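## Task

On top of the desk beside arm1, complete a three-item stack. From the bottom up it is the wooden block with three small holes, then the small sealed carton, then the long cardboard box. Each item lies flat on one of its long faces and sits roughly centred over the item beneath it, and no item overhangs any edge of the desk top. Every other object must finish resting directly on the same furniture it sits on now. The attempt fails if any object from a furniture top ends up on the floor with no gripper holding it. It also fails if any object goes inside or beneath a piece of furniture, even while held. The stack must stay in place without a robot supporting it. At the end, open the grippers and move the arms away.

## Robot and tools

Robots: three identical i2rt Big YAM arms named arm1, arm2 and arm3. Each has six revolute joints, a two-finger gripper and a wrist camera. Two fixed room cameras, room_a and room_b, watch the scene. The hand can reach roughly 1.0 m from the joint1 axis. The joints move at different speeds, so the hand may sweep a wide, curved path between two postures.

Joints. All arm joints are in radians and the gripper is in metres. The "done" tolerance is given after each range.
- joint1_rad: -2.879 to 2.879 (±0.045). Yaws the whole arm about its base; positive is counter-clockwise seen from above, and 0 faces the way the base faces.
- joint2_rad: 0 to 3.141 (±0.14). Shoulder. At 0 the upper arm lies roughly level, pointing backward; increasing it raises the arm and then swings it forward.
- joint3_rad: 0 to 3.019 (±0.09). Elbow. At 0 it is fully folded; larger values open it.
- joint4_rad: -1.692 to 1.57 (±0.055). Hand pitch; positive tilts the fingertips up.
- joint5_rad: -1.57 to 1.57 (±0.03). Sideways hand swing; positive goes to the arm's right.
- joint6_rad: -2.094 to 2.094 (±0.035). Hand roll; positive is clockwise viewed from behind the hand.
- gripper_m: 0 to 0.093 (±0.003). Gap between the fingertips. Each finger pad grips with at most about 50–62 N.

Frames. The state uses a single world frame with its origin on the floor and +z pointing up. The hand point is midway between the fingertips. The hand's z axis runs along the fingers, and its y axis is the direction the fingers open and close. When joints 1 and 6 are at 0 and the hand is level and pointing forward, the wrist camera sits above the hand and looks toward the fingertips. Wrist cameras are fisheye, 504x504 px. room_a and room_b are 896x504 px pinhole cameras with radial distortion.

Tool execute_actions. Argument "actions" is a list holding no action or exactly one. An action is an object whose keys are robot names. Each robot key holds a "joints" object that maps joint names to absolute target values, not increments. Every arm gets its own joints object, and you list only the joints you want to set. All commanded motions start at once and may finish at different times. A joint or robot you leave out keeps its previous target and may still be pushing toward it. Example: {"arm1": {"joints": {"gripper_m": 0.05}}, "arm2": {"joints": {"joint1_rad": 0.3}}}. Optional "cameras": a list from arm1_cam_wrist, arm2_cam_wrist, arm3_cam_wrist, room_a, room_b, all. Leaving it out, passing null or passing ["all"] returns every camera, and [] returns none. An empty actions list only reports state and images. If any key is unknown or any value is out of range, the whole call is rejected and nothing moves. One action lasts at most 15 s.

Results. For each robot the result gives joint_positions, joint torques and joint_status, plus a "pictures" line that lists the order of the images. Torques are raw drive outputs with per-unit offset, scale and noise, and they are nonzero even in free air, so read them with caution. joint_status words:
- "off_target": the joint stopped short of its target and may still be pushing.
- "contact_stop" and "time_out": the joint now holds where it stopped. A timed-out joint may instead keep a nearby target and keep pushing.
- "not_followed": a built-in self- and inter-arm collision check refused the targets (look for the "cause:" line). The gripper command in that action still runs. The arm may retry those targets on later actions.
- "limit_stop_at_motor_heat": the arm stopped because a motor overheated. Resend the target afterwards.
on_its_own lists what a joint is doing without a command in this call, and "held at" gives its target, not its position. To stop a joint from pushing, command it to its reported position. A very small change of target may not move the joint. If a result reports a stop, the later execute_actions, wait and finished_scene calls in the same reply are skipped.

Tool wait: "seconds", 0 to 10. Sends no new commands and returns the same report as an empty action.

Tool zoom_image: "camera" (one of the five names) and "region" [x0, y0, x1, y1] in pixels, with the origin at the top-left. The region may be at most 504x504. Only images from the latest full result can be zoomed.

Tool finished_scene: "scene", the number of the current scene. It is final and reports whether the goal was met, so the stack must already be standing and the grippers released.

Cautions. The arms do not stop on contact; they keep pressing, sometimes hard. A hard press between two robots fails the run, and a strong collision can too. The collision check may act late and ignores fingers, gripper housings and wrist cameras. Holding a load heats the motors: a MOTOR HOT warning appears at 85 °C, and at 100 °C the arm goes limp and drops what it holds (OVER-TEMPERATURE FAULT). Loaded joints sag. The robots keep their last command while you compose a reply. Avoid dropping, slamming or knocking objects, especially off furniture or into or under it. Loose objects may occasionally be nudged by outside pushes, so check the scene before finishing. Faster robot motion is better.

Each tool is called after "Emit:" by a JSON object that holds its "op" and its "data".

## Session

Emit:
{"op": "execute_actions", "data": {"actions": []}}

Scene clock: 0.00 s.
Joint torques (N m, as the arm reports them, + toward a larger angle): no reading
arm1.joint_positions: joint1_rad=+0.344 joint2_rad=+0.386 joint3_rad=+1.397 joint4_rad=-1.379 joint5_rad=+0.244 joint6_rad=-0.771 gripper_m=+0.095
arm1.joint_status: not commanded
arm1.hand: x=-1.1576 y=+0.2401 z=+1.3716 quat_wxyz=(-0.090, -0.421, -0.702, +0.568) (m; scene frame)
arm2.joint_positions: joint1_rad=+0.590 joint2_rad=+0.383 joint3_rad=+1.385 joint4_rad=-1.258 joint5_rad=-0.280 joint6_rad=+0.612 gripper_m=+0.094
arm2.joint_status: not commanded
arm2.hand: x=-0.1190 y=-0.1547 z=+1.4830 quat_wxyz=(-0.050, +0.571, -0.539, -0.618) (m; scene frame)
arm3.joint_positions: joint1_rad=+0.339 joint2_rad=+0.633 joint3_rad=+1.392 joint4_rad=-1.417 joint5_rad=-0.175 joint6_rad=-0.260 gripper_m=+0.095
arm3.joint_status: not commanded
arm3.hand: x=+0.9946 y=+0.0806 z=+1.3304 quat_wxyz=(-0.218, +0.833, -0.332, -0.386) (m; scene frame)
pictures: arm1_cam_wrist, arm2_cam_wrist, arm3_cam_wrist, room_a, room_b
Images, in order (width x height): arm1_cam_wrist 504x504, arm2_cam_wrist 504x504, arm3_cam_wrist 504x504, room_a 896x504, room_b 896x504.

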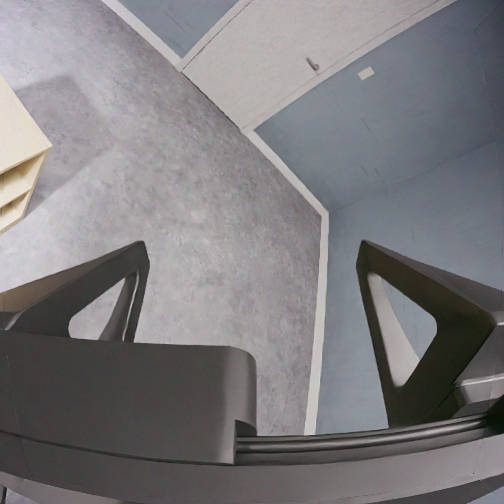

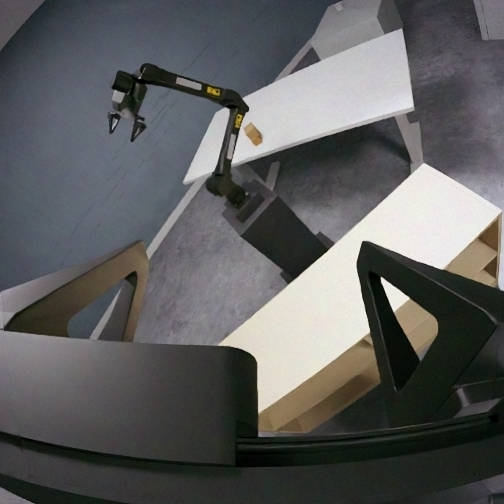

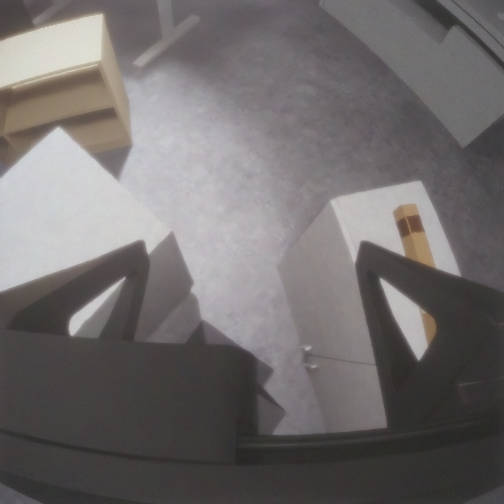

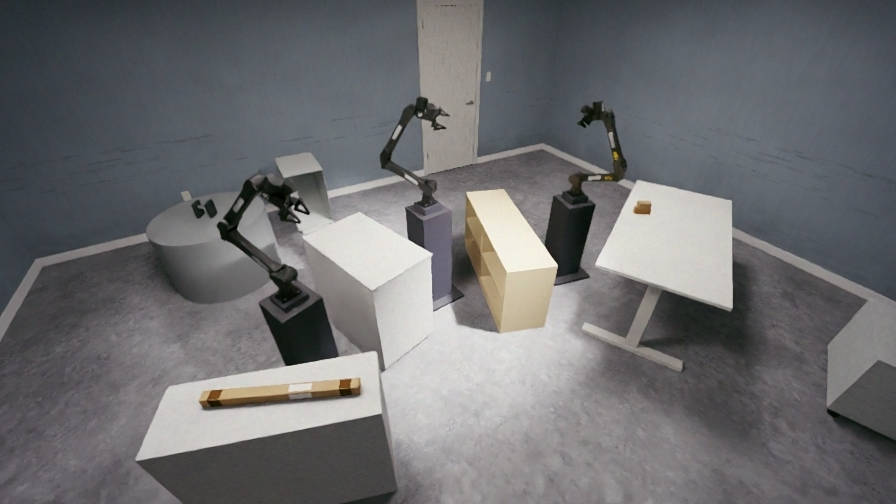

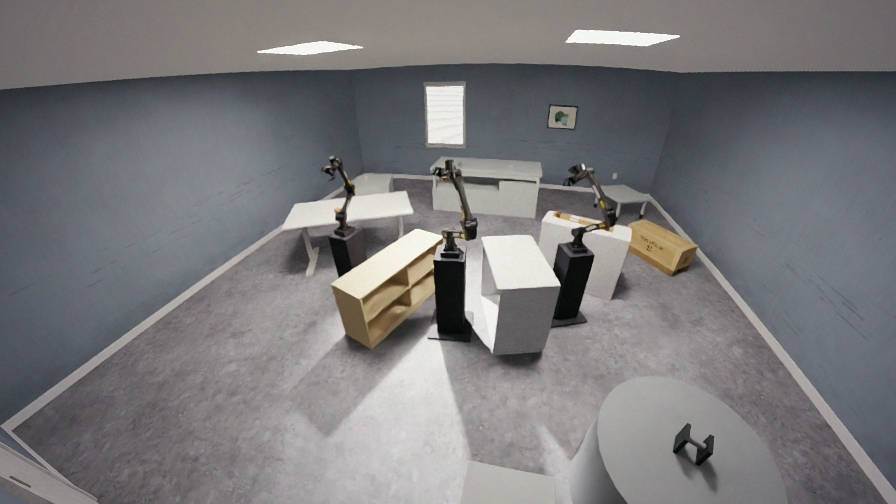

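Emit:
{"op": "zoom_image", "data": {"camera": "room_a", "region": [590, 170, 750, 260]}}

Emit:
{"op": "zoom_image", "data": {"camera": "arm2_cam_wrist", "region": [200, 90, 320, 190]}}

Emit:
{"op": "zoom_image", "data": {"camera": "room_b", "region": [270, 140, 700, 360]}}

Region (590, 170, 750, 260) of room_a's 896x504 image, scaled by 3.150, with more detail than that image has; it fills the top 284 rows of this view, and the rest is white.

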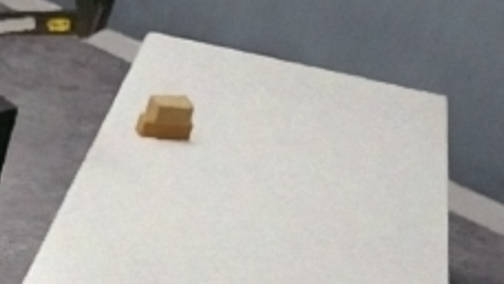

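Region (200, 90, 320, 190) of arm2_cam_wrist's 504x504 image, scaled by 4.200, with more detail than that image has.

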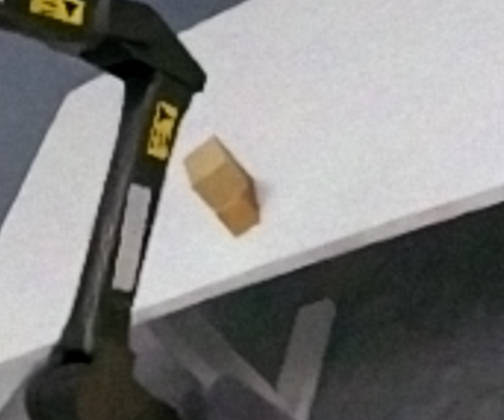

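Region (270, 140, 700, 360) of room_b's 896x504 image, scaled by 1.172, with more detail than that image has; it fills the top 258 rows of this view, and the rest is white.

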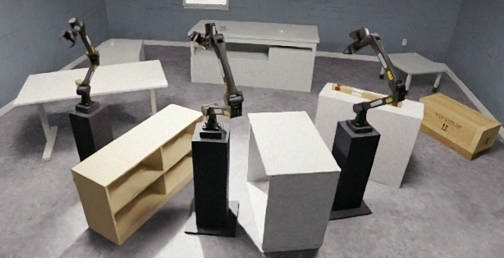

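Emit:
{"op": "execute_actions", "data": {"actions": [{"arm1":{"joints":{"joint1_rad":-2.06,"joint2_rad":1.90,"joint3_rad":1.85,"joint4_rad":-1.47,"joint5_rad":0,"joint6_rad":0,"gripper_m":0.093}},"arm2":{"joints":{"joint1_rad":-1.55,"joint2_rad":1.67,"joint3_rad":1.48,"joint4_rad":-1.34,"joint5_rad":0,"joint6_rad":0,"gripper_m":0.093}},"arm3":{"joints":{"joint1_rad":-0.70,"joint2_rad":1.77,"joint3_rad":1.70,"joint4_rad":-1.44,"joint5_rad":0,"joint6_rad":-1.43,"gripper_m":0.093}}}]}}

Scene clock: 9.53 s.
Joint torques (N m, as the arm reports them, + toward a larger angle): arm1=[  0.48 -19.97  10.93   0.33  -0.15   0.05] | arm2=[ -1.08 -14.93   8.38  -0.12   0.02  -0.15] | arm3=[ -0.62 -17.09  12.21  -0.4   -0.09  -0.15]
arm1.joint_positions: joint1_rad=-2.067 joint2_rad=+1.919 joint3_rad=+1.833 joint4_rad=-1.463 joint5_rad=+0.001 joint6_rad=-0.016 gripper_m=+0.093
arm1.joint_status: all done
arm1.hand: x=-1.4502 y=+0.8483 z=+0.9832 quat_wxyz=(+0.000, -0.891, +0.455, +0.013) (m; scene frame)
arm2.joint_positions: joint1_rad=-1.557 joint2_rad=+1.670 joint3_rad=+1.467 joint4_rad=-1.328 joint5_rad=+0.001 joint6_rad=+0.013 gripper_m=+0.093
arm2.joint_status: all done
arm2.hand: x=+0.4868 y=-0.3151 z=+1.0614 quat_wxyz=(-0.018, -0.071, -0.997, -0.006) (m; scene frame)
arm3.joint_positions: joint1_rad=-0.707 joint2_rad=+1.775 joint3_rad=+1.680 joint4_rad=-1.424 joint5_rad=+0.001 joint6_rad=-1.418 gripper_m=+0.093
arm3.joint_status: all done
arm3.hand: x=+1.4326 y=+0.3569 z=+1.0168 quat_wxyz=(-0.027, +0.933, -0.359, +0.011) (m; scene frame)
pictures: arm1_cam_wrist, arm2_cam_wrist, arm3_cam_wrist, room_a, room_b
Images, in order (width x height): arm1_cam_wrist 504x504, arm2_cam_wrist 504x504, arm3_cam_wrist 504x504, room_a 896x504, room_b 896x504.

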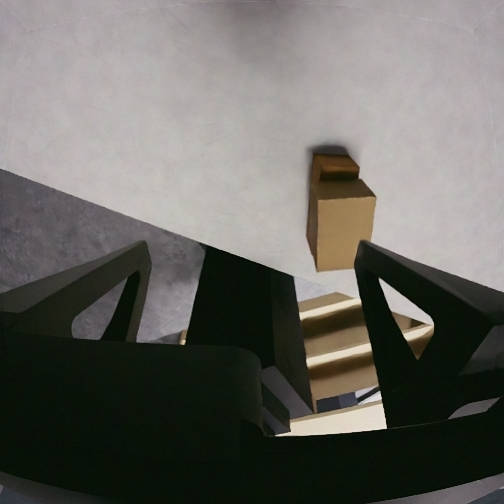

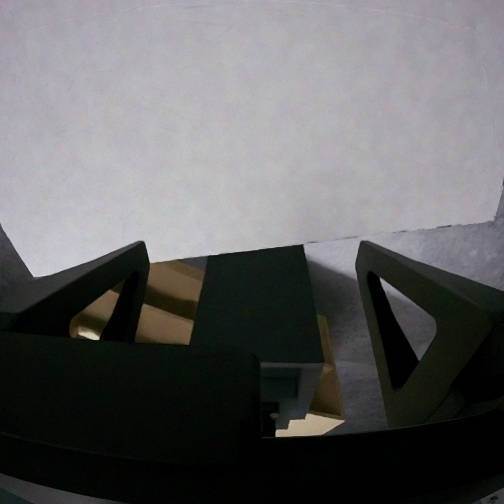

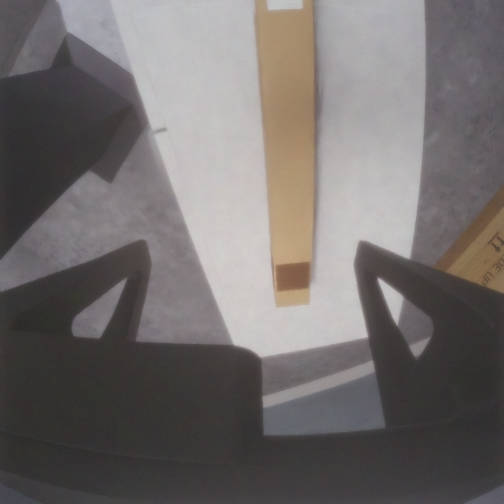

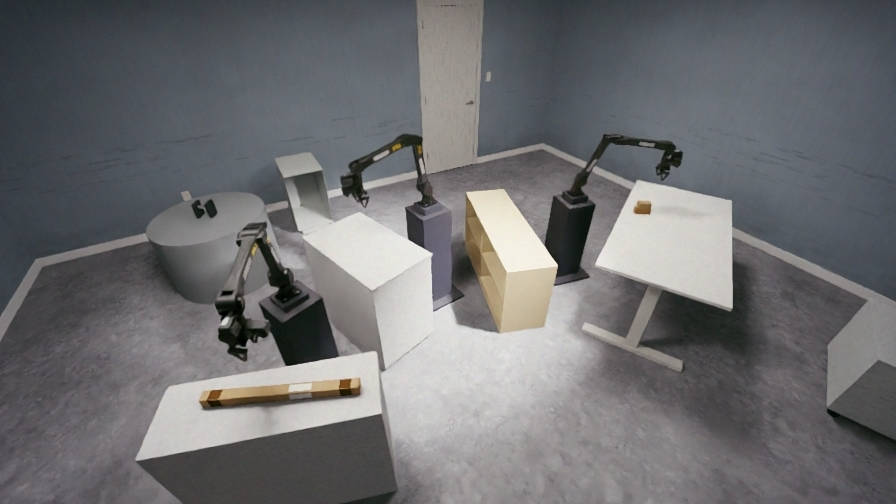

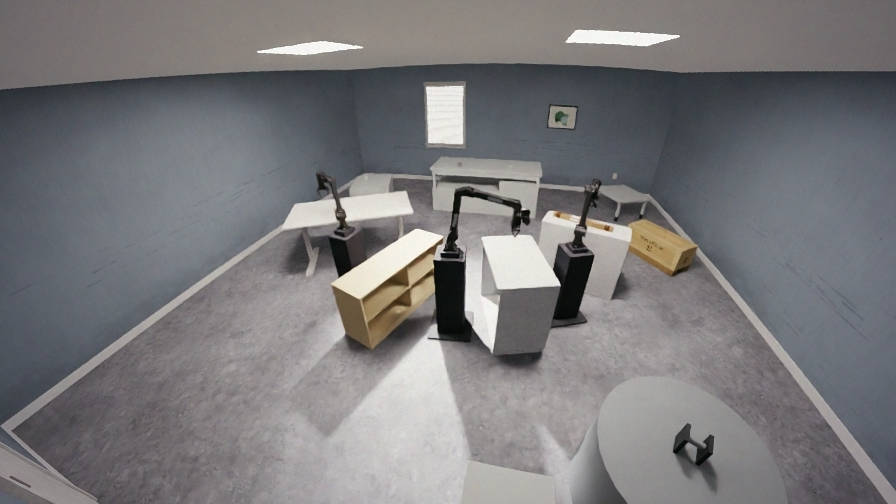

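Emit:
{"op": "execute_actions", "data": {"actions": []}}

Scene clock: 11.03 s.
Joint torques (N m, as the arm reports them, + toward a larger angle): arm1=[  0.38 -19.74  10.87   0.34  -0.15   0.05] | arm2=[ -0.92 -15.51   8.4   -0.09   0.02  -0.17] | arm3=[ -0.33 -17.38  12.24  -0.41  -0.08  -0.15]
arm1.joint_positions: joint1_rad=-2.067 joint2_rad=+1.919 joint3_rad=+1.833 joint4_rad=-1.463 joint5_rad=+0.001 joint6_rad=-0.016 gripper_m=+0.093
arm1.joint_status: all done
arm1.hand: x=-1.4502 y=+0.8483 z=+0.9832 quat_wxyz=(+0.000, -0.891, +0.455, +0.013) (m; scene frame)
arm2.joint_positions: joint1_rad=-1.557 joint2_rad=+1.670 joint3_rad=+1.467 joint4_rad=-1.328 joint5_rad=+0.001 joint6_rad=+0.013 gripper_m=+0.093
arm2.joint_status: all done
arm2.hand: x=+0.4868 y=-0.3151 z=+1.0614 quat_wxyz=(-0.018, -0.071, -0.997, -0.006) (m; scene frame)
arm3.joint_positions: joint1_rad=-0.707 joint2_rad=+1.775 joint3_rad=+1.680 joint4_rad=-1.424 joint5_rad=+0.001 joint6_rad=-1.418 gripper_m=+0.093
arm3.joint_status: all done
arm3.hand: x=+1.4326 y=+0.3569 z=+1.0168 quat_wxyz=(-0.027, +0.933, -0.359, +0.011) (m; scene frame)
pictures: arm1_cam_wrist, arm2_cam_wrist, arm3_cam_wrist, room_a, room_b
Images, in order (width x height): arm1_cam_wrist 504x504, arm2_cam_wrist 504x504, arm3_cam_wrist 504x504, room_a 896x504, room_b 896x504.

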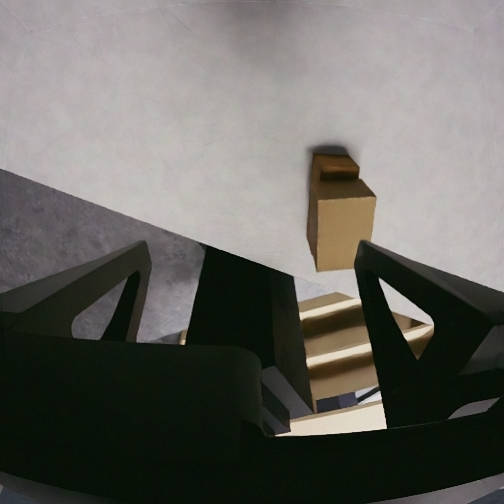

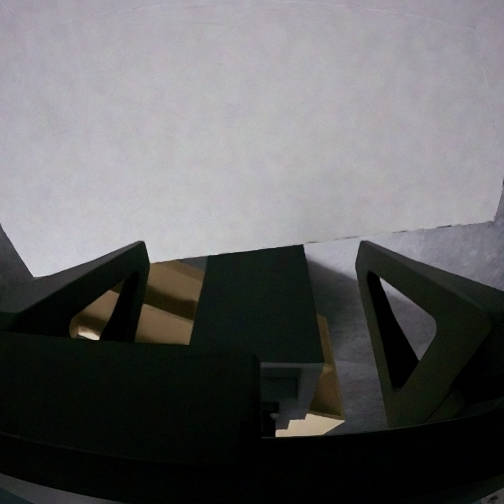

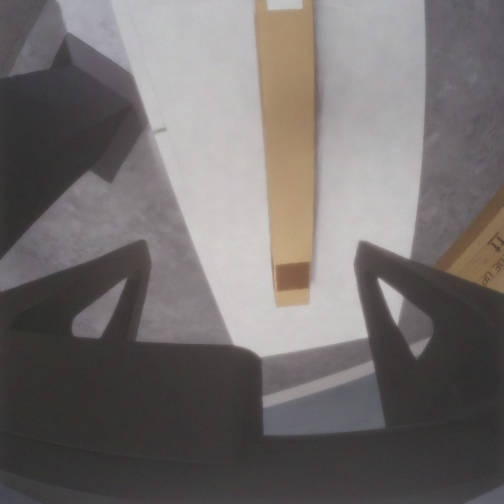

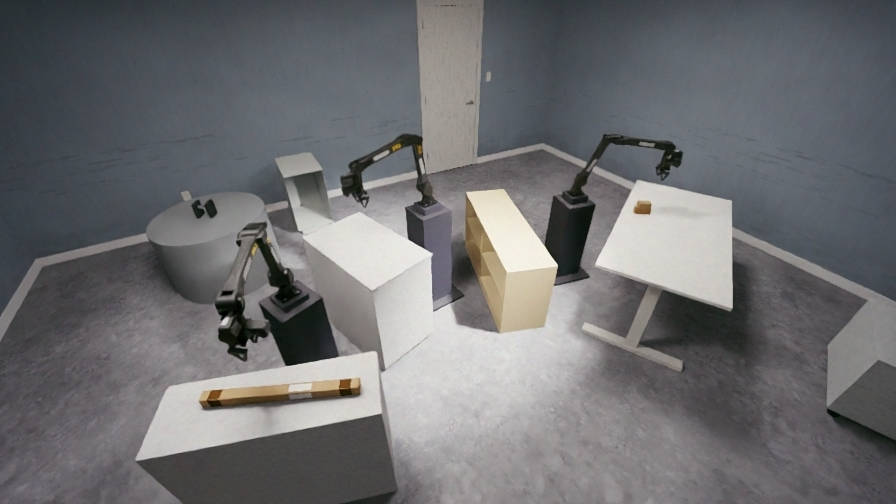

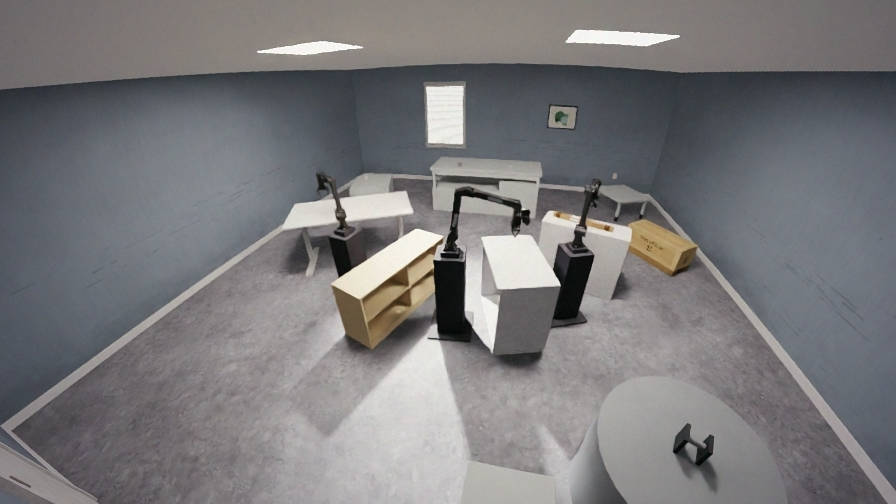

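Emit:
{"op": "zoom_image", "data": {"camera": "arm3_cam_wrist", "region": [180, 0, 400, 330]}}

Emit:
{"op": "zoom_image", "data": {"camera": "arm1_cam_wrist", "region": [240, 120, 440, 300]}}

Region (180, 0, 400, 330) of arm3_cam_wrist's 504x504 image, scaled by 1.527, with more detail than that image has.

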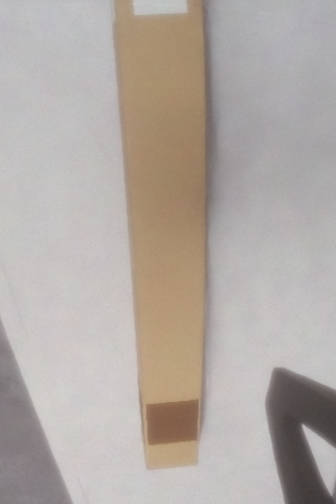

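Region (240, 120, 440, 300) of arm1_cam_wrist's 504x504 image, scaled by 2.520, with more detail than that image has; it fills the top 454 rows of this view, and the rest is white.

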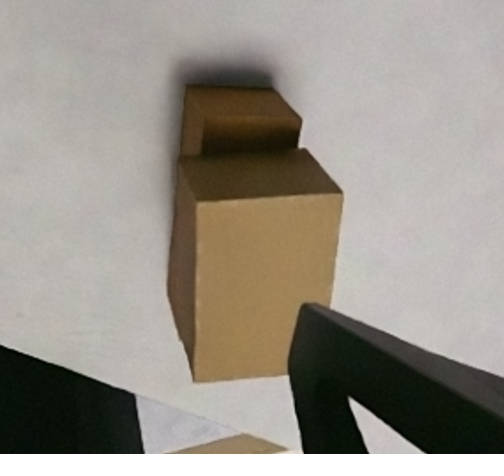

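Emit:
{"op": "execute_actions", "data": {"actions": [{"arm3":{"joints":{"joint1_rad":-0.600,"joint2_rad":1.99,"joint3_rad":1.745,"joint4_rad":-1.275,"joint6_rad":-1.405,"gripper_m":0.085}},"arm1":{"joints":{"joint1_rad":-2.267,"joint2_rad":1.66,"joint3_rad":1.36,"joint4_rad":-1.285,"joint6_rad":-0.13}},"arm2":{"joints":{"joint1_rad":-1.0}}}], "cameras": ["arm1_cam_wrist","arm3_cam_wrist","room_a"]}}

Scene clock: 19.43 s.
Joint torques (N m, as the arm reports them, + toward a larger angle): arm1=[ -0.26 -14.61   9.25   0.92  -0.16  -0.23] | arm2=[ -2.38 -15.01   8.39  -0.1    0.09  -0.14] | arm3=[ -1.16 -20.75  11.21   0.84  -0.08   0.12]
arm1.joint_positions: joint1_rad=-2.268 joint2_rad=+1.670 joint3_rad=+1.356 joint4_rad=-1.293 joint5_rad=+0.001 joint6_rad=-0.112 gripper_m=+0.093
arm1.joint_status: all done
arm1.hand: x=-1.2979 y=+0.7971 z=+0.9334 quat_wxyz=(-0.016, -0.866, +0.500, -0.012) (m; scene frame)
arm2.joint_positions: joint1_rad=-0.993 joint2_rad=+1.670 joint3_rad=+1.467 joint4_rad=-1.328 joint5_rad=-0.001 joint6_rad=+0.011 gripper_m=+0.093
arm2.joint_status: all done
arm2.hand: x=+0.4441 y=-0.0343 z=+1.0655 quat_wxyz=(-0.020, +0.209, -0.978, -0.012) (m; scene frame)
arm3.joint_positions: joint1_rad=-0.592 joint2_rad=+1.995 joint3_rad=+1.731 joint4_rad=-1.292 joint5_rad=+0.000 joint6_rad=-1.417 gripper_m=+0.085
arm3.joint_status: all done
arm3.hand: x=+1.4022 y=+0.4371 z=+0.9123 quat_wxyz=(-0.008, +0.952, -0.306, +0.006) (m; scene frame)
pictures: arm1_cam_wrist, arm3_cam_wrist, room_a
Images, in order (width x height): arm1_cam_wrist 504x504, arm3_cam_wrist 504x504, room_a 896x504.

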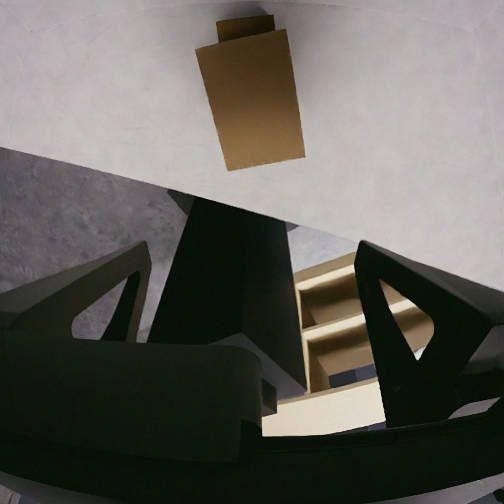

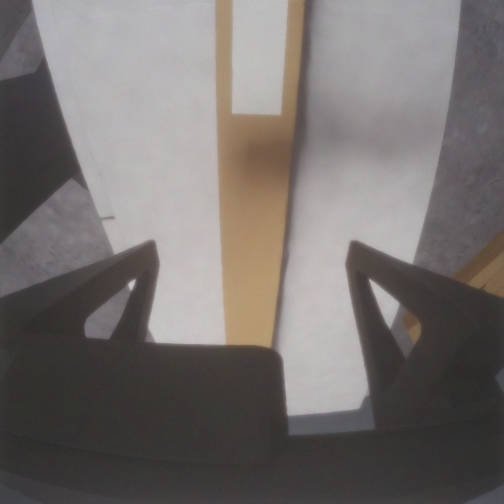

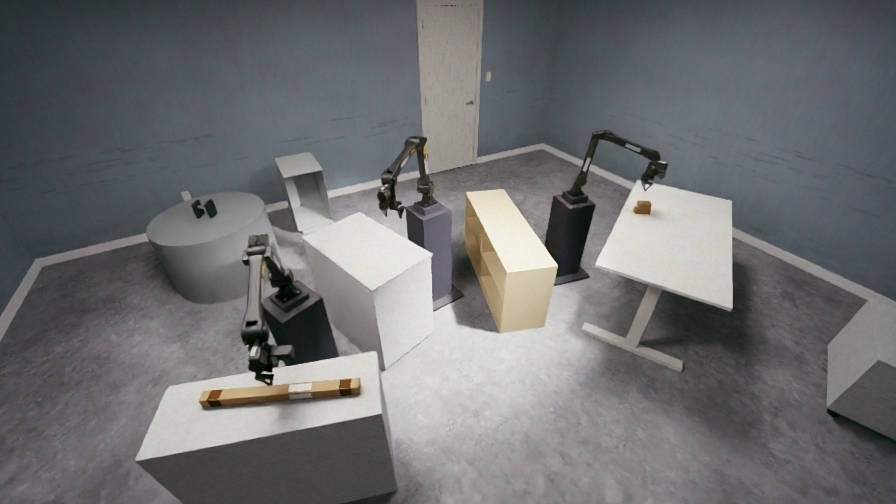

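Emit:
{"op": "execute_actions", "data": {"actions": [{"arm3":{"joints":{"joint2_rad":2.105,"joint3_rad":1.62,"joint4_rad":-1.065}},"arm2":{"joints":{"joint1_rad":-0.5}}}], "cameras": ["arm1_cam_wrist","arm3_cam_wrist"]}}

Emit:
{"op": "zoom_image", "data": {"camera": "arm1_cam_wrist", "region": [160, 0, 360, 200]}}

Scene clock: 22.50 s.
Joint torques (N m, as the arm reports them, + toward a larger angle): arm1=[ -0.08 -14.67   9.26   0.96  -0.16  -0.23] | arm2=[ -2.19 -15.09   8.41  -0.12   0.1   -0.14] | arm3=[ -1.52 -20.39   9.9    0.83  -0.08   0.11]
arm1.joint_positions: joint1_rad=-2.268 joint2_rad=+1.670 joint3_rad=+1.356 joint4_rad=-1.293 joint5_rad=+0.001 joint6_rad=-0.112 gripper_m=+0.093
arm1.joint_status: not commanded
arm1.hand: x=-1.2979 y=+0.7971 z=+0.9334 quat_wxyz=(-0.016, -0.866, +0.500, -0.012) (m; scene frame)
arm2.joint_positions: joint1_rad=-0.494 joint2_rad=+1.670 joint3_rad=+1.467 joint4_rad=-1.328 joint5_rad=-0.001 joint6_rad=+0.010 gripper_m=+0.093
arm2.joint_status: all done
arm2.hand: x=+0.2849 y=+0.1615 z=+1.0685 quat_wxyz=(-0.020, +0.445, -0.895, -0.016) (m; scene frame)
arm3.joint_positions: joint1_rad=-0.592 joint2_rad=+2.105 joint3_rad=+1.611 joint4_rad=-1.083 joint5_rad=+0.000 joint6_rad=-1.416 gripper_m=+0.085
arm3.joint_status: all done
arm3.hand: x=+1.4014 y=+0.4333 z=+0.8052 quat_wxyz=(+0.002, +0.952, -0.306, +0.004) (m; scene frame)
pictures: arm1_cam_wrist, arm3_cam_wrist
Images, in order (width x height): arm1_cam_wrist 504x504, arm3_cam_wrist 504x504.

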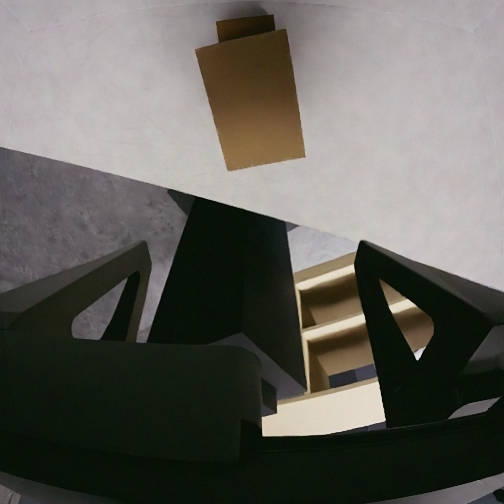

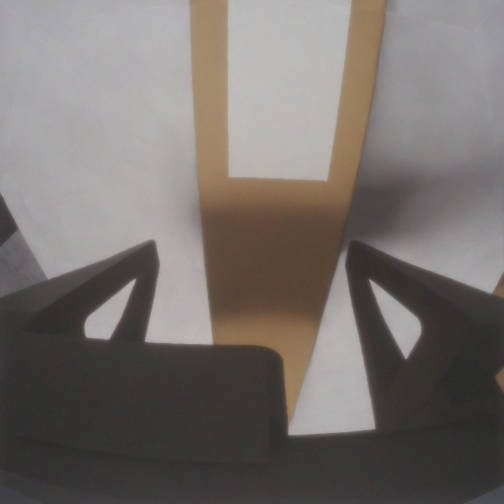

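Region (160, 0, 360, 200) of arm1_cam_wrist's 504x504 image, scaled by 2.520, with more detail than that image has.

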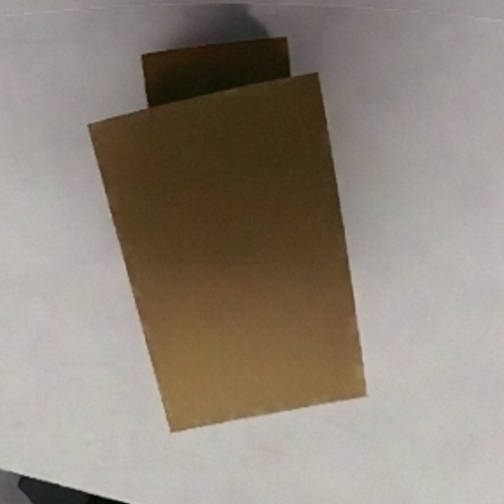

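Emit:
{"op": "execute_actions", "data": {"actions": [{"arm3":{"joints":{"joint2_rad":2.135,"joint4_rad":-1.06,"gripper_m":0.08}},"arm2":{"joints":{"joint1_rad":-0.2}}}], "cameras": ["arm3_cam_wrist"]}}

Scene clock: 24.30 s.
Joint torques (N m, as the arm reports them, + toward a larger angle): arm1=[ -0.09 -14.66   9.25   0.96  -0.16  -0.23] | arm2=[ -1.8  -15.1    8.41  -0.17   0.08  -0.15] | arm3=[ -1.46 -17.88   9.93   0.87  -0.08   0.11]
arm1.joint_positions: joint1_rad=-2.268 joint2_rad=+1.670 joint3_rad=+1.356 joint4_rad=-1.293 joint5_rad=+0.001 joint6_rad=-0.112 gripper_m=+0.093
arm1.joint_status: not commanded
arm1.hand: x=-1.2979 y=+0.7971 z=+0.9334 quat_wxyz=(-0.016, -0.866, +0.500, -0.012) (m; scene frame)
arm2.joint_positions: joint1_rad=-0.197 joint2_rad=+1.670 joint3_rad=+1.467 joint4_rad=-1.328 joint5_rad=-0.001 joint6_rad=+0.010 gripper_m=+0.093
arm2.joint_status: all done
arm2.hand: x=+0.1511 y=+0.2329 z=+1.0697 quat_wxyz=(-0.019, +0.573, -0.819, -0.018) (m; scene frame)
arm3.joint_positions: joint1_rad=-0.592 joint2_rad=+2.105 joint3_rad=+1.611 joint4_rad=-1.079 joint5_rad=+0.000 joint6_rad=-1.416 gripper_m=+0.080
arm3.joint_status: all done
arm3.hand: x=+1.4019 y=+0.4342 z=+0.8052 quat_wxyz=(+0.000, +0.952, -0.306, +0.005) (m; scene frame)
pictures: arm3_cam_wrist
Images, in order (width x height): arm3_cam_wrist 504x504.

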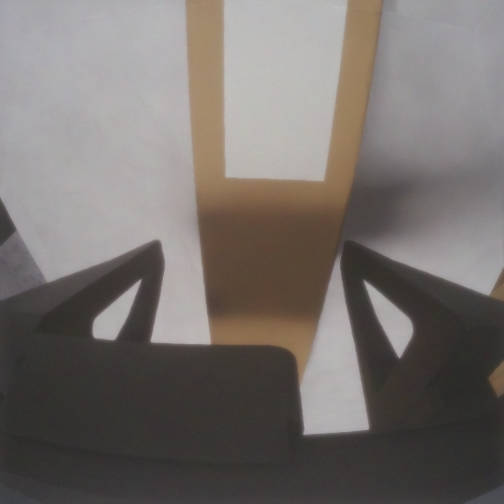

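Emit:
{"op": "execute_actions", "data": {"actions": [{"arm3":{"joints":{"joint2_rad":2.16,"joint4_rad":-1.05,"gripper_m":0.085}},"arm2":{"joints":{"joint1_rad":0.1}}}], "cameras": ["arm3_cam_wrist"]}}

Scene clock: 25.93 s.
Joint torques (N m, as the arm reports them, + toward a larger angle): arm1=[ -0.04 -14.66   9.26   0.96  -0.16  -0.23] | arm2=[ -2.02 -14.99   8.49  -0.05   0.11  -0.14] | arm3=[ -1.51 -17.91   9.76   0.82  -0.08   0.11]
arm1.joint_positions: joint1_rad=-2.268 joint2_rad=+1.670 joint3_rad=+1.356 joint4_rad=-1.293 joint5_rad=+0.001 joint6_rad=-0.112 gripper_m=+0.093
arm1.joint_status: not commanded
arm1.hand: x=-1.2979 y=+0.7971 z=+0.9334 quat_wxyz=(-0.016, -0.866, +0.500, -0.012) (m; scene frame)
arm2.joint_positions: joint1_rad=+0.104 joint2_rad=+1.670 joint3_rad=+1.467 joint4_rad=-1.328 joint5_rad=-0.001 joint6_rad=+0.010 gripper_m=+0.093
arm2.joint_status: all done
arm2.hand: x=+0.0011 y=+0.2619 z=+1.0704 quat_wxyz=(-0.018, +0.689, -0.725, -0.020) (m; scene frame)
arm3.joint_positions: joint1_rad=-0.592 joint2_rad=+2.129 joint3_rad=+1.611 joint4_rad=-1.068 joint5_rad=+0.000 joint6_rad=-1.416 gripper_m=+0.085
arm3.joint_status: all done
arm3.hand: x=+1.4016 y=+0.4335 z=+0.7909 quat_wxyz=(+0.007, +0.952, -0.306, +0.004) (m; scene frame)
pictures: arm3_cam_wrist
Images, in order (width x height): arm3_cam_wrist 504x504.

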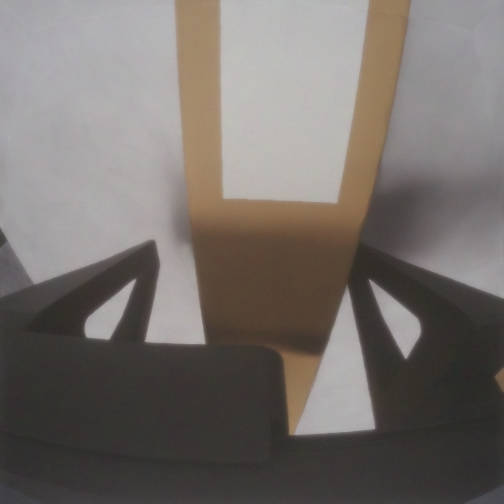

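Emit:
{"op": "execute_actions", "data": {"actions": [{"arm3":{"joints":{"joint2_rad":2.14,"gripper_m":0.03}},"arm2":{"joints":{"joint1_rad":0.3}}}], "cameras": ["arm3_cam_wrist"]}}

Scene clock: 27.33 s.
Joint torques (N m, as the arm reports them, + toward a larger angle): arm1=[ -0.08 -14.61   9.26   0.95  -0.16  -0.23] | arm2=[ -2.05 -14.92   8.45  -0.17   0.1   -0.13] | arm3=[ -1.51 -19.59   9.76   0.75  -0.08   0.1 ]
arm1.joint_positions: joint1_rad=-2.268 joint2_rad=+1.670 joint3_rad=+1.356 joint4_rad=-1.293 joint5_rad=+0.001 joint6_rad=-0.112 gripper_m=+0.093
arm1.joint_status: not commanded
arm1.hand: x=-1.2979 y=+0.7971 z=+0.9334 quat_wxyz=(-0.016, -0.866, +0.500, -0.012) (m; scene frame)
arm2.joint_positions: joint1_rad=+0.305 joint2_rad=+1.670 joint3_rad=+1.467 joint4_rad=-1.328 joint5_rad=+0.000 joint6_rad=+0.010 gripper_m=+0.093
arm2.joint_status: all done
arm2.hand: x=-0.1013 y=+0.2558 z=+1.0704 quat_wxyz=(-0.018, +0.758, -0.652, -0.020) (m; scene frame)
arm3.joint_positions: joint1_rad=-0.592 joint2_rad=+2.129 joint3_rad=+1.611 joint4_rad=-1.066 joint5_rad=+0.000 joint6_rad=-1.415 gripper_m=+0.049
arm3.joint_status: gripper_m off_target (ended at +0.049, target +0.030); the others done
arm3.hand: x=+1.4018 y=+0.4338 z=+0.7909 quat_wxyz=(+0.006, +0.952, -0.307, +0.004) (m; scene frame)
pictures: arm3_cam_wrist
Images, in order (width x height): arm3_cam_wrist 504x504.

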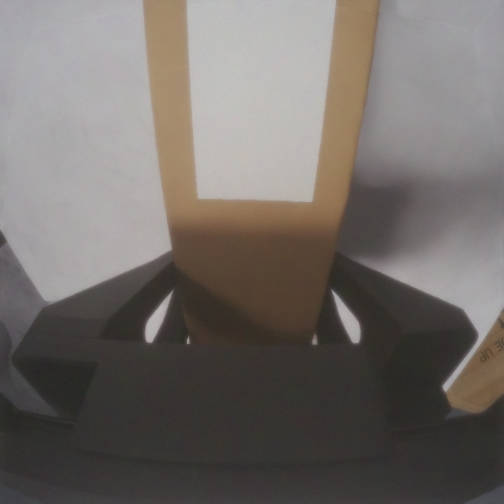

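Emit:
{"op": "execute_actions", "data": {"actions": [{"arm3":{"joints":{"joint2_rad":2.10,"joint3_rad":1.82,"joint4_rad":-1.17,"gripper_m":0.03}},"arm2":{"joints":{"joint1_rad":0.6}}}], "cameras": ["arm3_cam_wrist"]}}

Scene clock: 29.87 s.
Joint torques (N m, as the arm reports them, + toward a larger angle): arm1=[ -0.08 -14.64   9.27   0.97  -0.16  -0.23] | arm2=[ -2.18 -14.97   8.39  -0.12   0.1   -0.14] | arm3=[ -1.52 -20.51  12.71  -0.39  -0.08   0.11]
arm1.joint_positions: joint1_rad=-2.268 joint2_rad=+1.670 joint3_rad=+1.356 joint4_rad=-1.293 joint5_rad=+0.001 joint6_rad=-0.112 gripper_m=+0.093
arm1.joint_status: not commanded
arm1.hand: x=-1.2979 y=+0.7971 z=+0.9334 quat_wxyz=(-0.016, -0.866, +0.500, -0.012) (m; scene frame)
arm2.joint_positions: joint1_rad=+0.603 joint2_rad=+1.670 joint3_rad=+1.467 joint4_rad=-1.328 joint5_rad=-0.001 joint6_rad=+0.010 gripper_m=+0.093
arm2.joint_status: all done
arm2.hand: x=-0.2461 y=+0.2094 z=+1.0700 quat_wxyz=(-0.016, +0.847, -0.532, -0.022) (m; scene frame)
arm3.joint_positions: joint1_rad=-0.592 joint2_rad=+2.088 joint3_rad=+1.793 joint4_rad=-1.153 joint5_rad=+0.000 joint6_rad=-1.415 gripper_m=+0.049
arm3.joint_status: gripper_m off_target (ended at +0.049, target +0.030); the others done
arm3.hand: x=+1.4259 y=+0.4833 z=+0.8813 quat_wxyz=(-0.062, +0.950, -0.306, +0.014) (m; scene frame)
pictures: arm3_cam_wrist
Images, in order (width x height): arm3_cam_wrist 504x504.

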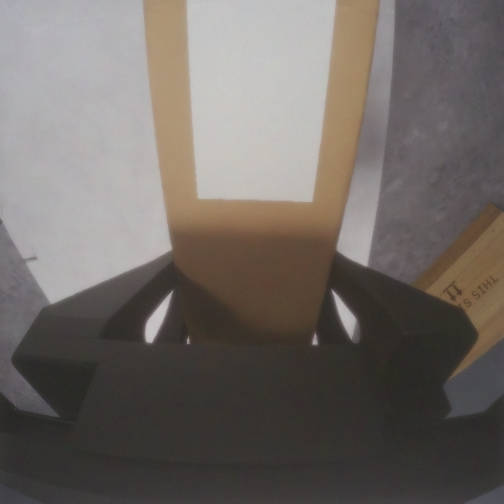

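Emit:
{"op": "execute_actions", "data": {"actions": [{"arm3":{"joints":{"joint1_rad":1.836,"joint2_rad":2.15,"joint3_rad":2.07,"joint4_rad":-1.43,"joint6_rad":-1.20,"gripper_m":0.03}},"arm2":{"joints":{"joint1_rad":1.394,"joint2_rad":2.44,"joint3_rad":2.19,"joint4_rad":-1.28}},"arm1":{"joints":{"joint1_rad":-0.3,"joint2_rad":1.6}}}], "cameras": ["arm2_cam_wrist","arm3_cam_wrist","room_a","room_b"]}}

Scene clock: 35.77 s.
Joint torques (N m, as the arm reports them, + toward a larger angle): arm1=[ -0.88 -13.34   9.59   0.72  -0.13  -0.21] | arm2=[ -1.64 -24.55  10.95   0.27   0.14  -0.15] | arm3=[ -0.62 -21.59  12.23  -0.46   0.03   0.11]
arm1.joint_positions: joint1_rad=-0.294 joint2_rad=+1.605 joint3_rad=+1.356 joint4_rad=-1.285 joint5_rad=+0.001 joint6_rad=-0.114 gripper_m=+0.093
arm1.joint_status: all done
arm1.hand: x=-1.4372 y=+0.0060 z=+0.9700 quat_wxyz=(-0.006, -0.894, -0.448, +0.024) (m; scene frame)
arm2.joint_positions: joint1_rad=+1.387 joint2_rad=+2.446 joint3_rad=+2.135 joint4_rad=-1.279 joint5_rad=-0.001 joint6_rad=+0.010 gripper_m=+0.093
arm2.joint_status: all done
arm2.hand: x=-0.6967 y=-0.0151 z=+0.8477 quat_wxyz=(-0.005, +0.986, -0.168, +0.008) (m; scene frame)
arm3.joint_positions: joint1_rad=+1.839 joint2_rad=+2.140 joint3_rad=+2.050 joint4_rad=-1.412 joint5_rad=-0.002 joint6_rad=-1.210 gripper_m=+0.050
arm3.joint_status: gripper_m off_target (ended at +0.050, target +0.030); the others done
arm3.hand: x=+0.4969 y=-0.3690 z=+0.9355 quat_wxyz=(-0.009, +0.695, +0.718, -0.029) (m; scene frame)
pictures: arm2_cam_wrist, arm3_cam_wrist, room_a, room_b
Images, in order (width x height): arm2_cam_wrist 504x504, arm3_cam_wrist 504x504, room_a 896x504, room_b 896x504.

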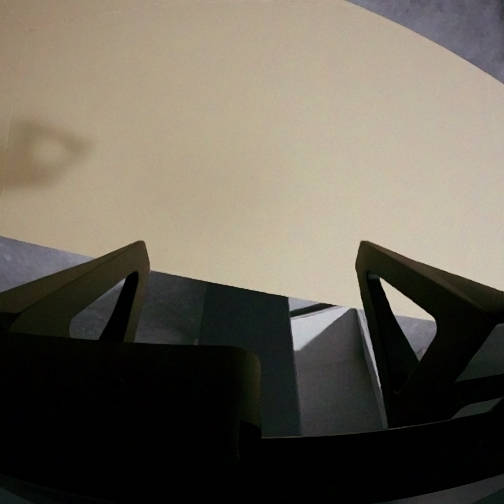

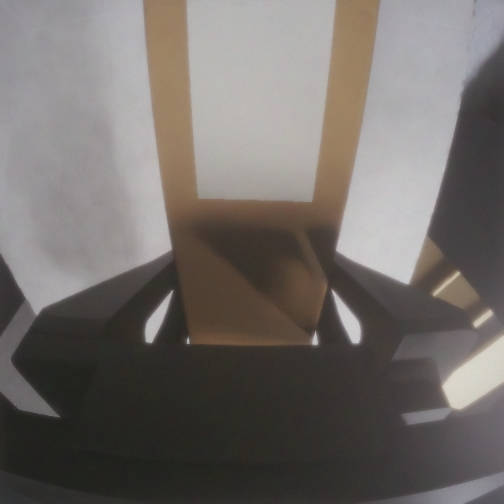

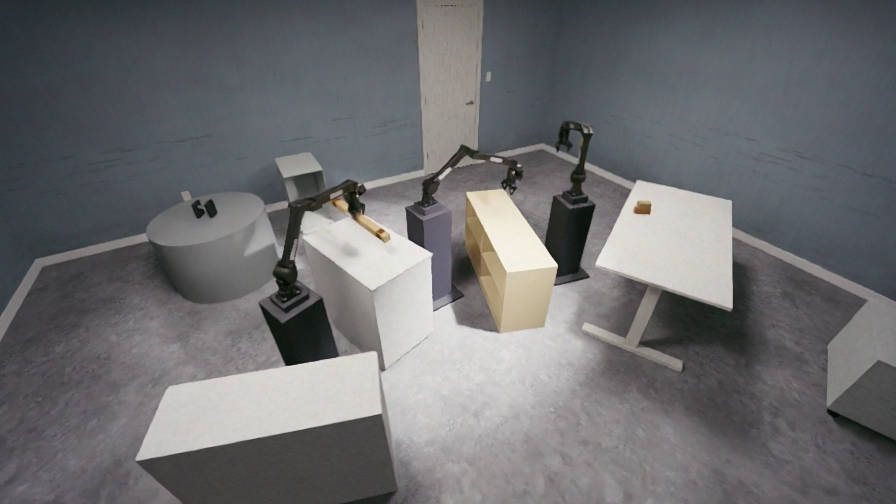

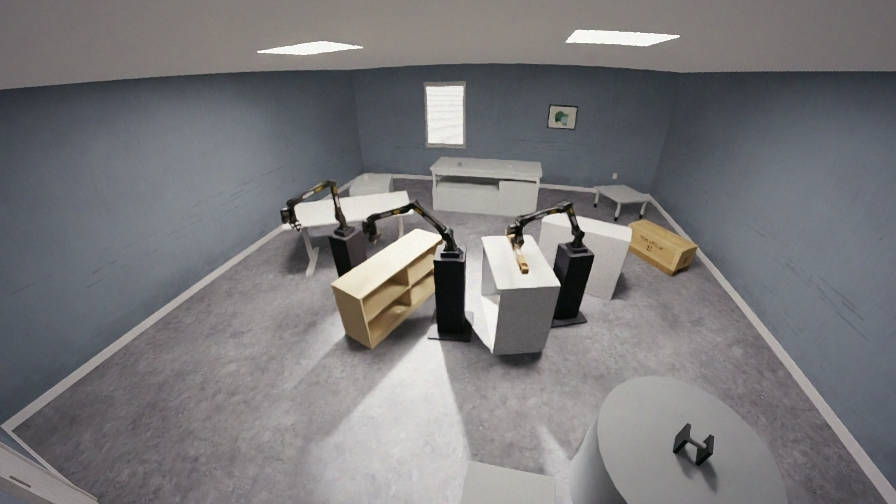

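Emit:
{"op": "execute_actions", "data": {"actions": [{"arm3":{"joints":{"joint2_rad":2.27,"joint3_rad":2.06,"joint4_rad":-1.35,"gripper_m":0.03}},"arm2":{"joints":{"joint1_rad":0.7,"joint2_rad":1.9,"joint3_rad":1.7,"joint4_rad":-1.35}}}], "cameras": ["arm3_cam_wrist","room_a"]}}

Scene clock: 38.43 s.
Joint torques (N m, as the arm reports them, + toward a larger angle): arm1=[ -0.87 -13.36   9.59   0.72  -0.13  -0.21] | arm2=[ -2.49 -16.11   6.98  -0.03   0.    -0.14] | arm3=[ -0.94 -23.49  11.03   0.76   0.     0.1 ]
arm1.joint_positions: joint1_rad=-0.294 joint2_rad=+1.605 joint3_rad=+1.356 joint4_rad=-1.285 joint5_rad=+0.001 joint6_rad=-0.114 gripper_m=+0.093
arm1.joint_status: not commanded
arm1.hand: x=-1.4372 y=+0.0060 z=+0.9700 quat_wxyz=(-0.006, -0.894, -0.448, +0.024) (m; scene frame)
arm2.joint_positions: joint1_rad=+0.708 joint2_rad=+1.878 joint3_rad=+1.711 joint4_rad=-1.339 joint5_rad=+0.002 joint6_rad=+0.010 gripper_m=+0.093
arm2.joint_status: all done
arm2.hand: x=-0.3364 y=+0.2540 z=+1.0553 quat_wxyz=(-0.022, +0.873, -0.486, -0.033) (m; scene frame)
arm3.joint_positions: joint1_rad=+1.839 joint2_rad=+2.269 joint3_rad=+2.050 joint4_rad=-1.367 joint5_rad=-0.002 joint6_rad=-1.210 gripper_m=+0.050
arm3.joint_status: gripper_m off_target (ended at +0.050, target +0.030); the others done
arm3.hand: x=+0.4923 y=-0.3714 z=+0.8504 quat_wxyz=(+0.008, +0.696, +0.718, +0.010) (m; scene frame)
pictures: arm3_cam_wrist, room_a
Images, in order (width x height): arm3_cam_wrist 504x504, room_a 896x504.

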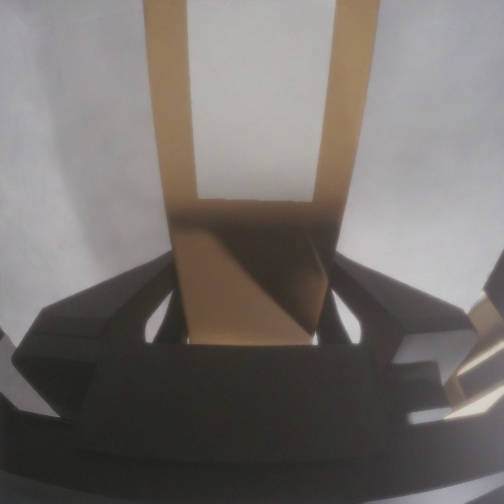

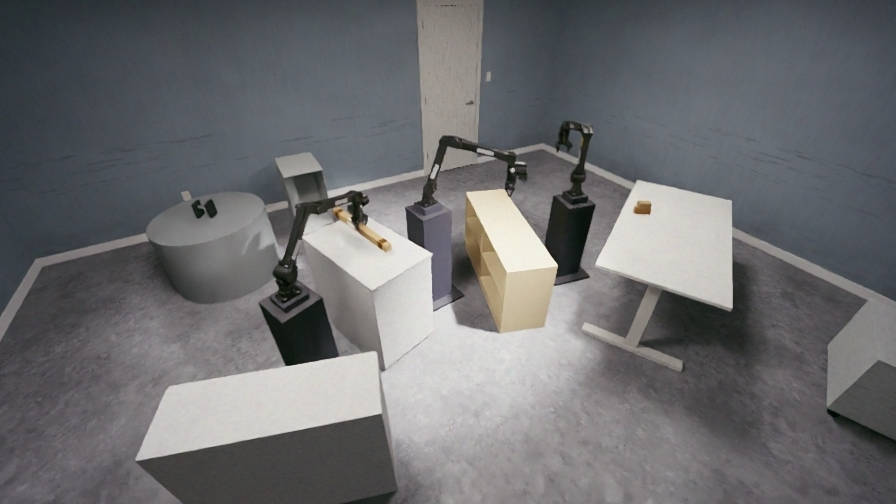

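Emit:
{"op": "execute_actions", "data": {"actions": [{"arm3":{"joints":{"joint2_rad":2.32,"joint4_rad":-1.325,"gripper_m":0.03}},"arm2":{"joints":{"joint1_rad":0.3}}}], "cameras": ["arm3_cam_wrist","room_a"]}}

Scene clock: 40.37 s.
Joint torques (N m, as the arm reports them, + toward a larger angle): arm1=[ -0.89 -13.34   9.61   0.72  -0.13  -0.22] | arm2=[ -2.35 -16.33   6.91  -0.11  -0.01  -0.16] | arm3=[ -0.93 -20.4   10.84   0.81   0.     0.1 ]
arm1.joint_positions: joint1_rad=-0.294 joint2_rad=+1.605 joint3_rad=+1.356 joint4_rad=-1.285 joint5_rad=+0.001 joint6_rad=-0.114 gripper_m=+0.093
arm1.joint_status: not commanded
arm1.hand: x=-1.4372 y=+0.0060 z=+0.9700 quat_wxyz=(-0.006, -0.894, -0.448, +0.024) (m; scene frame)
arm2.joint_positions: joint1_rad=+0.304 joint2_rad=+1.878 joint3_rad=+1.711 joint4_rad=-1.339 joint5_rad=+0.002 joint6_rad=+0.010 gripper_m=+0.093
arm2.joint_status: all done
arm2.hand: x=-0.1138 y=+0.3379 z=+1.0561 quat_wxyz=(-0.027, +0.758, -0.651, -0.030) (m; scene frame)
arm3.joint_positions: joint1_rad=+1.839 joint2_rad=+2.288 joint3_rad=+2.050 joint4_rad=-1.343 joint5_rad=-0.002 joint6_rad=-1.210 gripper_m=+0.050
arm3.joint_status: gripper_m off_target (ended at +0.050, target +0.030); the others done
arm3.hand: x=+0.4884 y=-0.3730 z=+0.8378 quat_wxyz=(+0.007, +0.696, +0.718, +0.007) (m; scene frame)
pictures: arm3_cam_wrist, room_a
Images, in order (width x height): arm3_cam_wrist 504x504, room_a 896x504.

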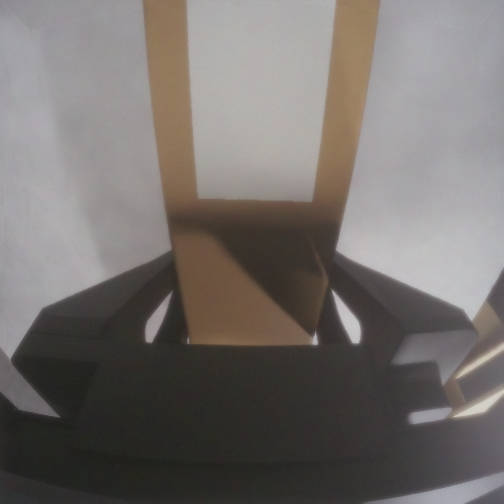

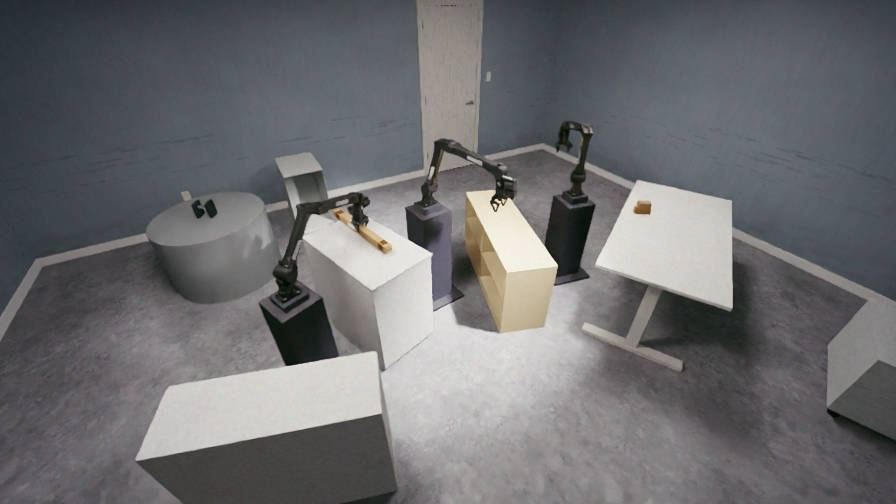

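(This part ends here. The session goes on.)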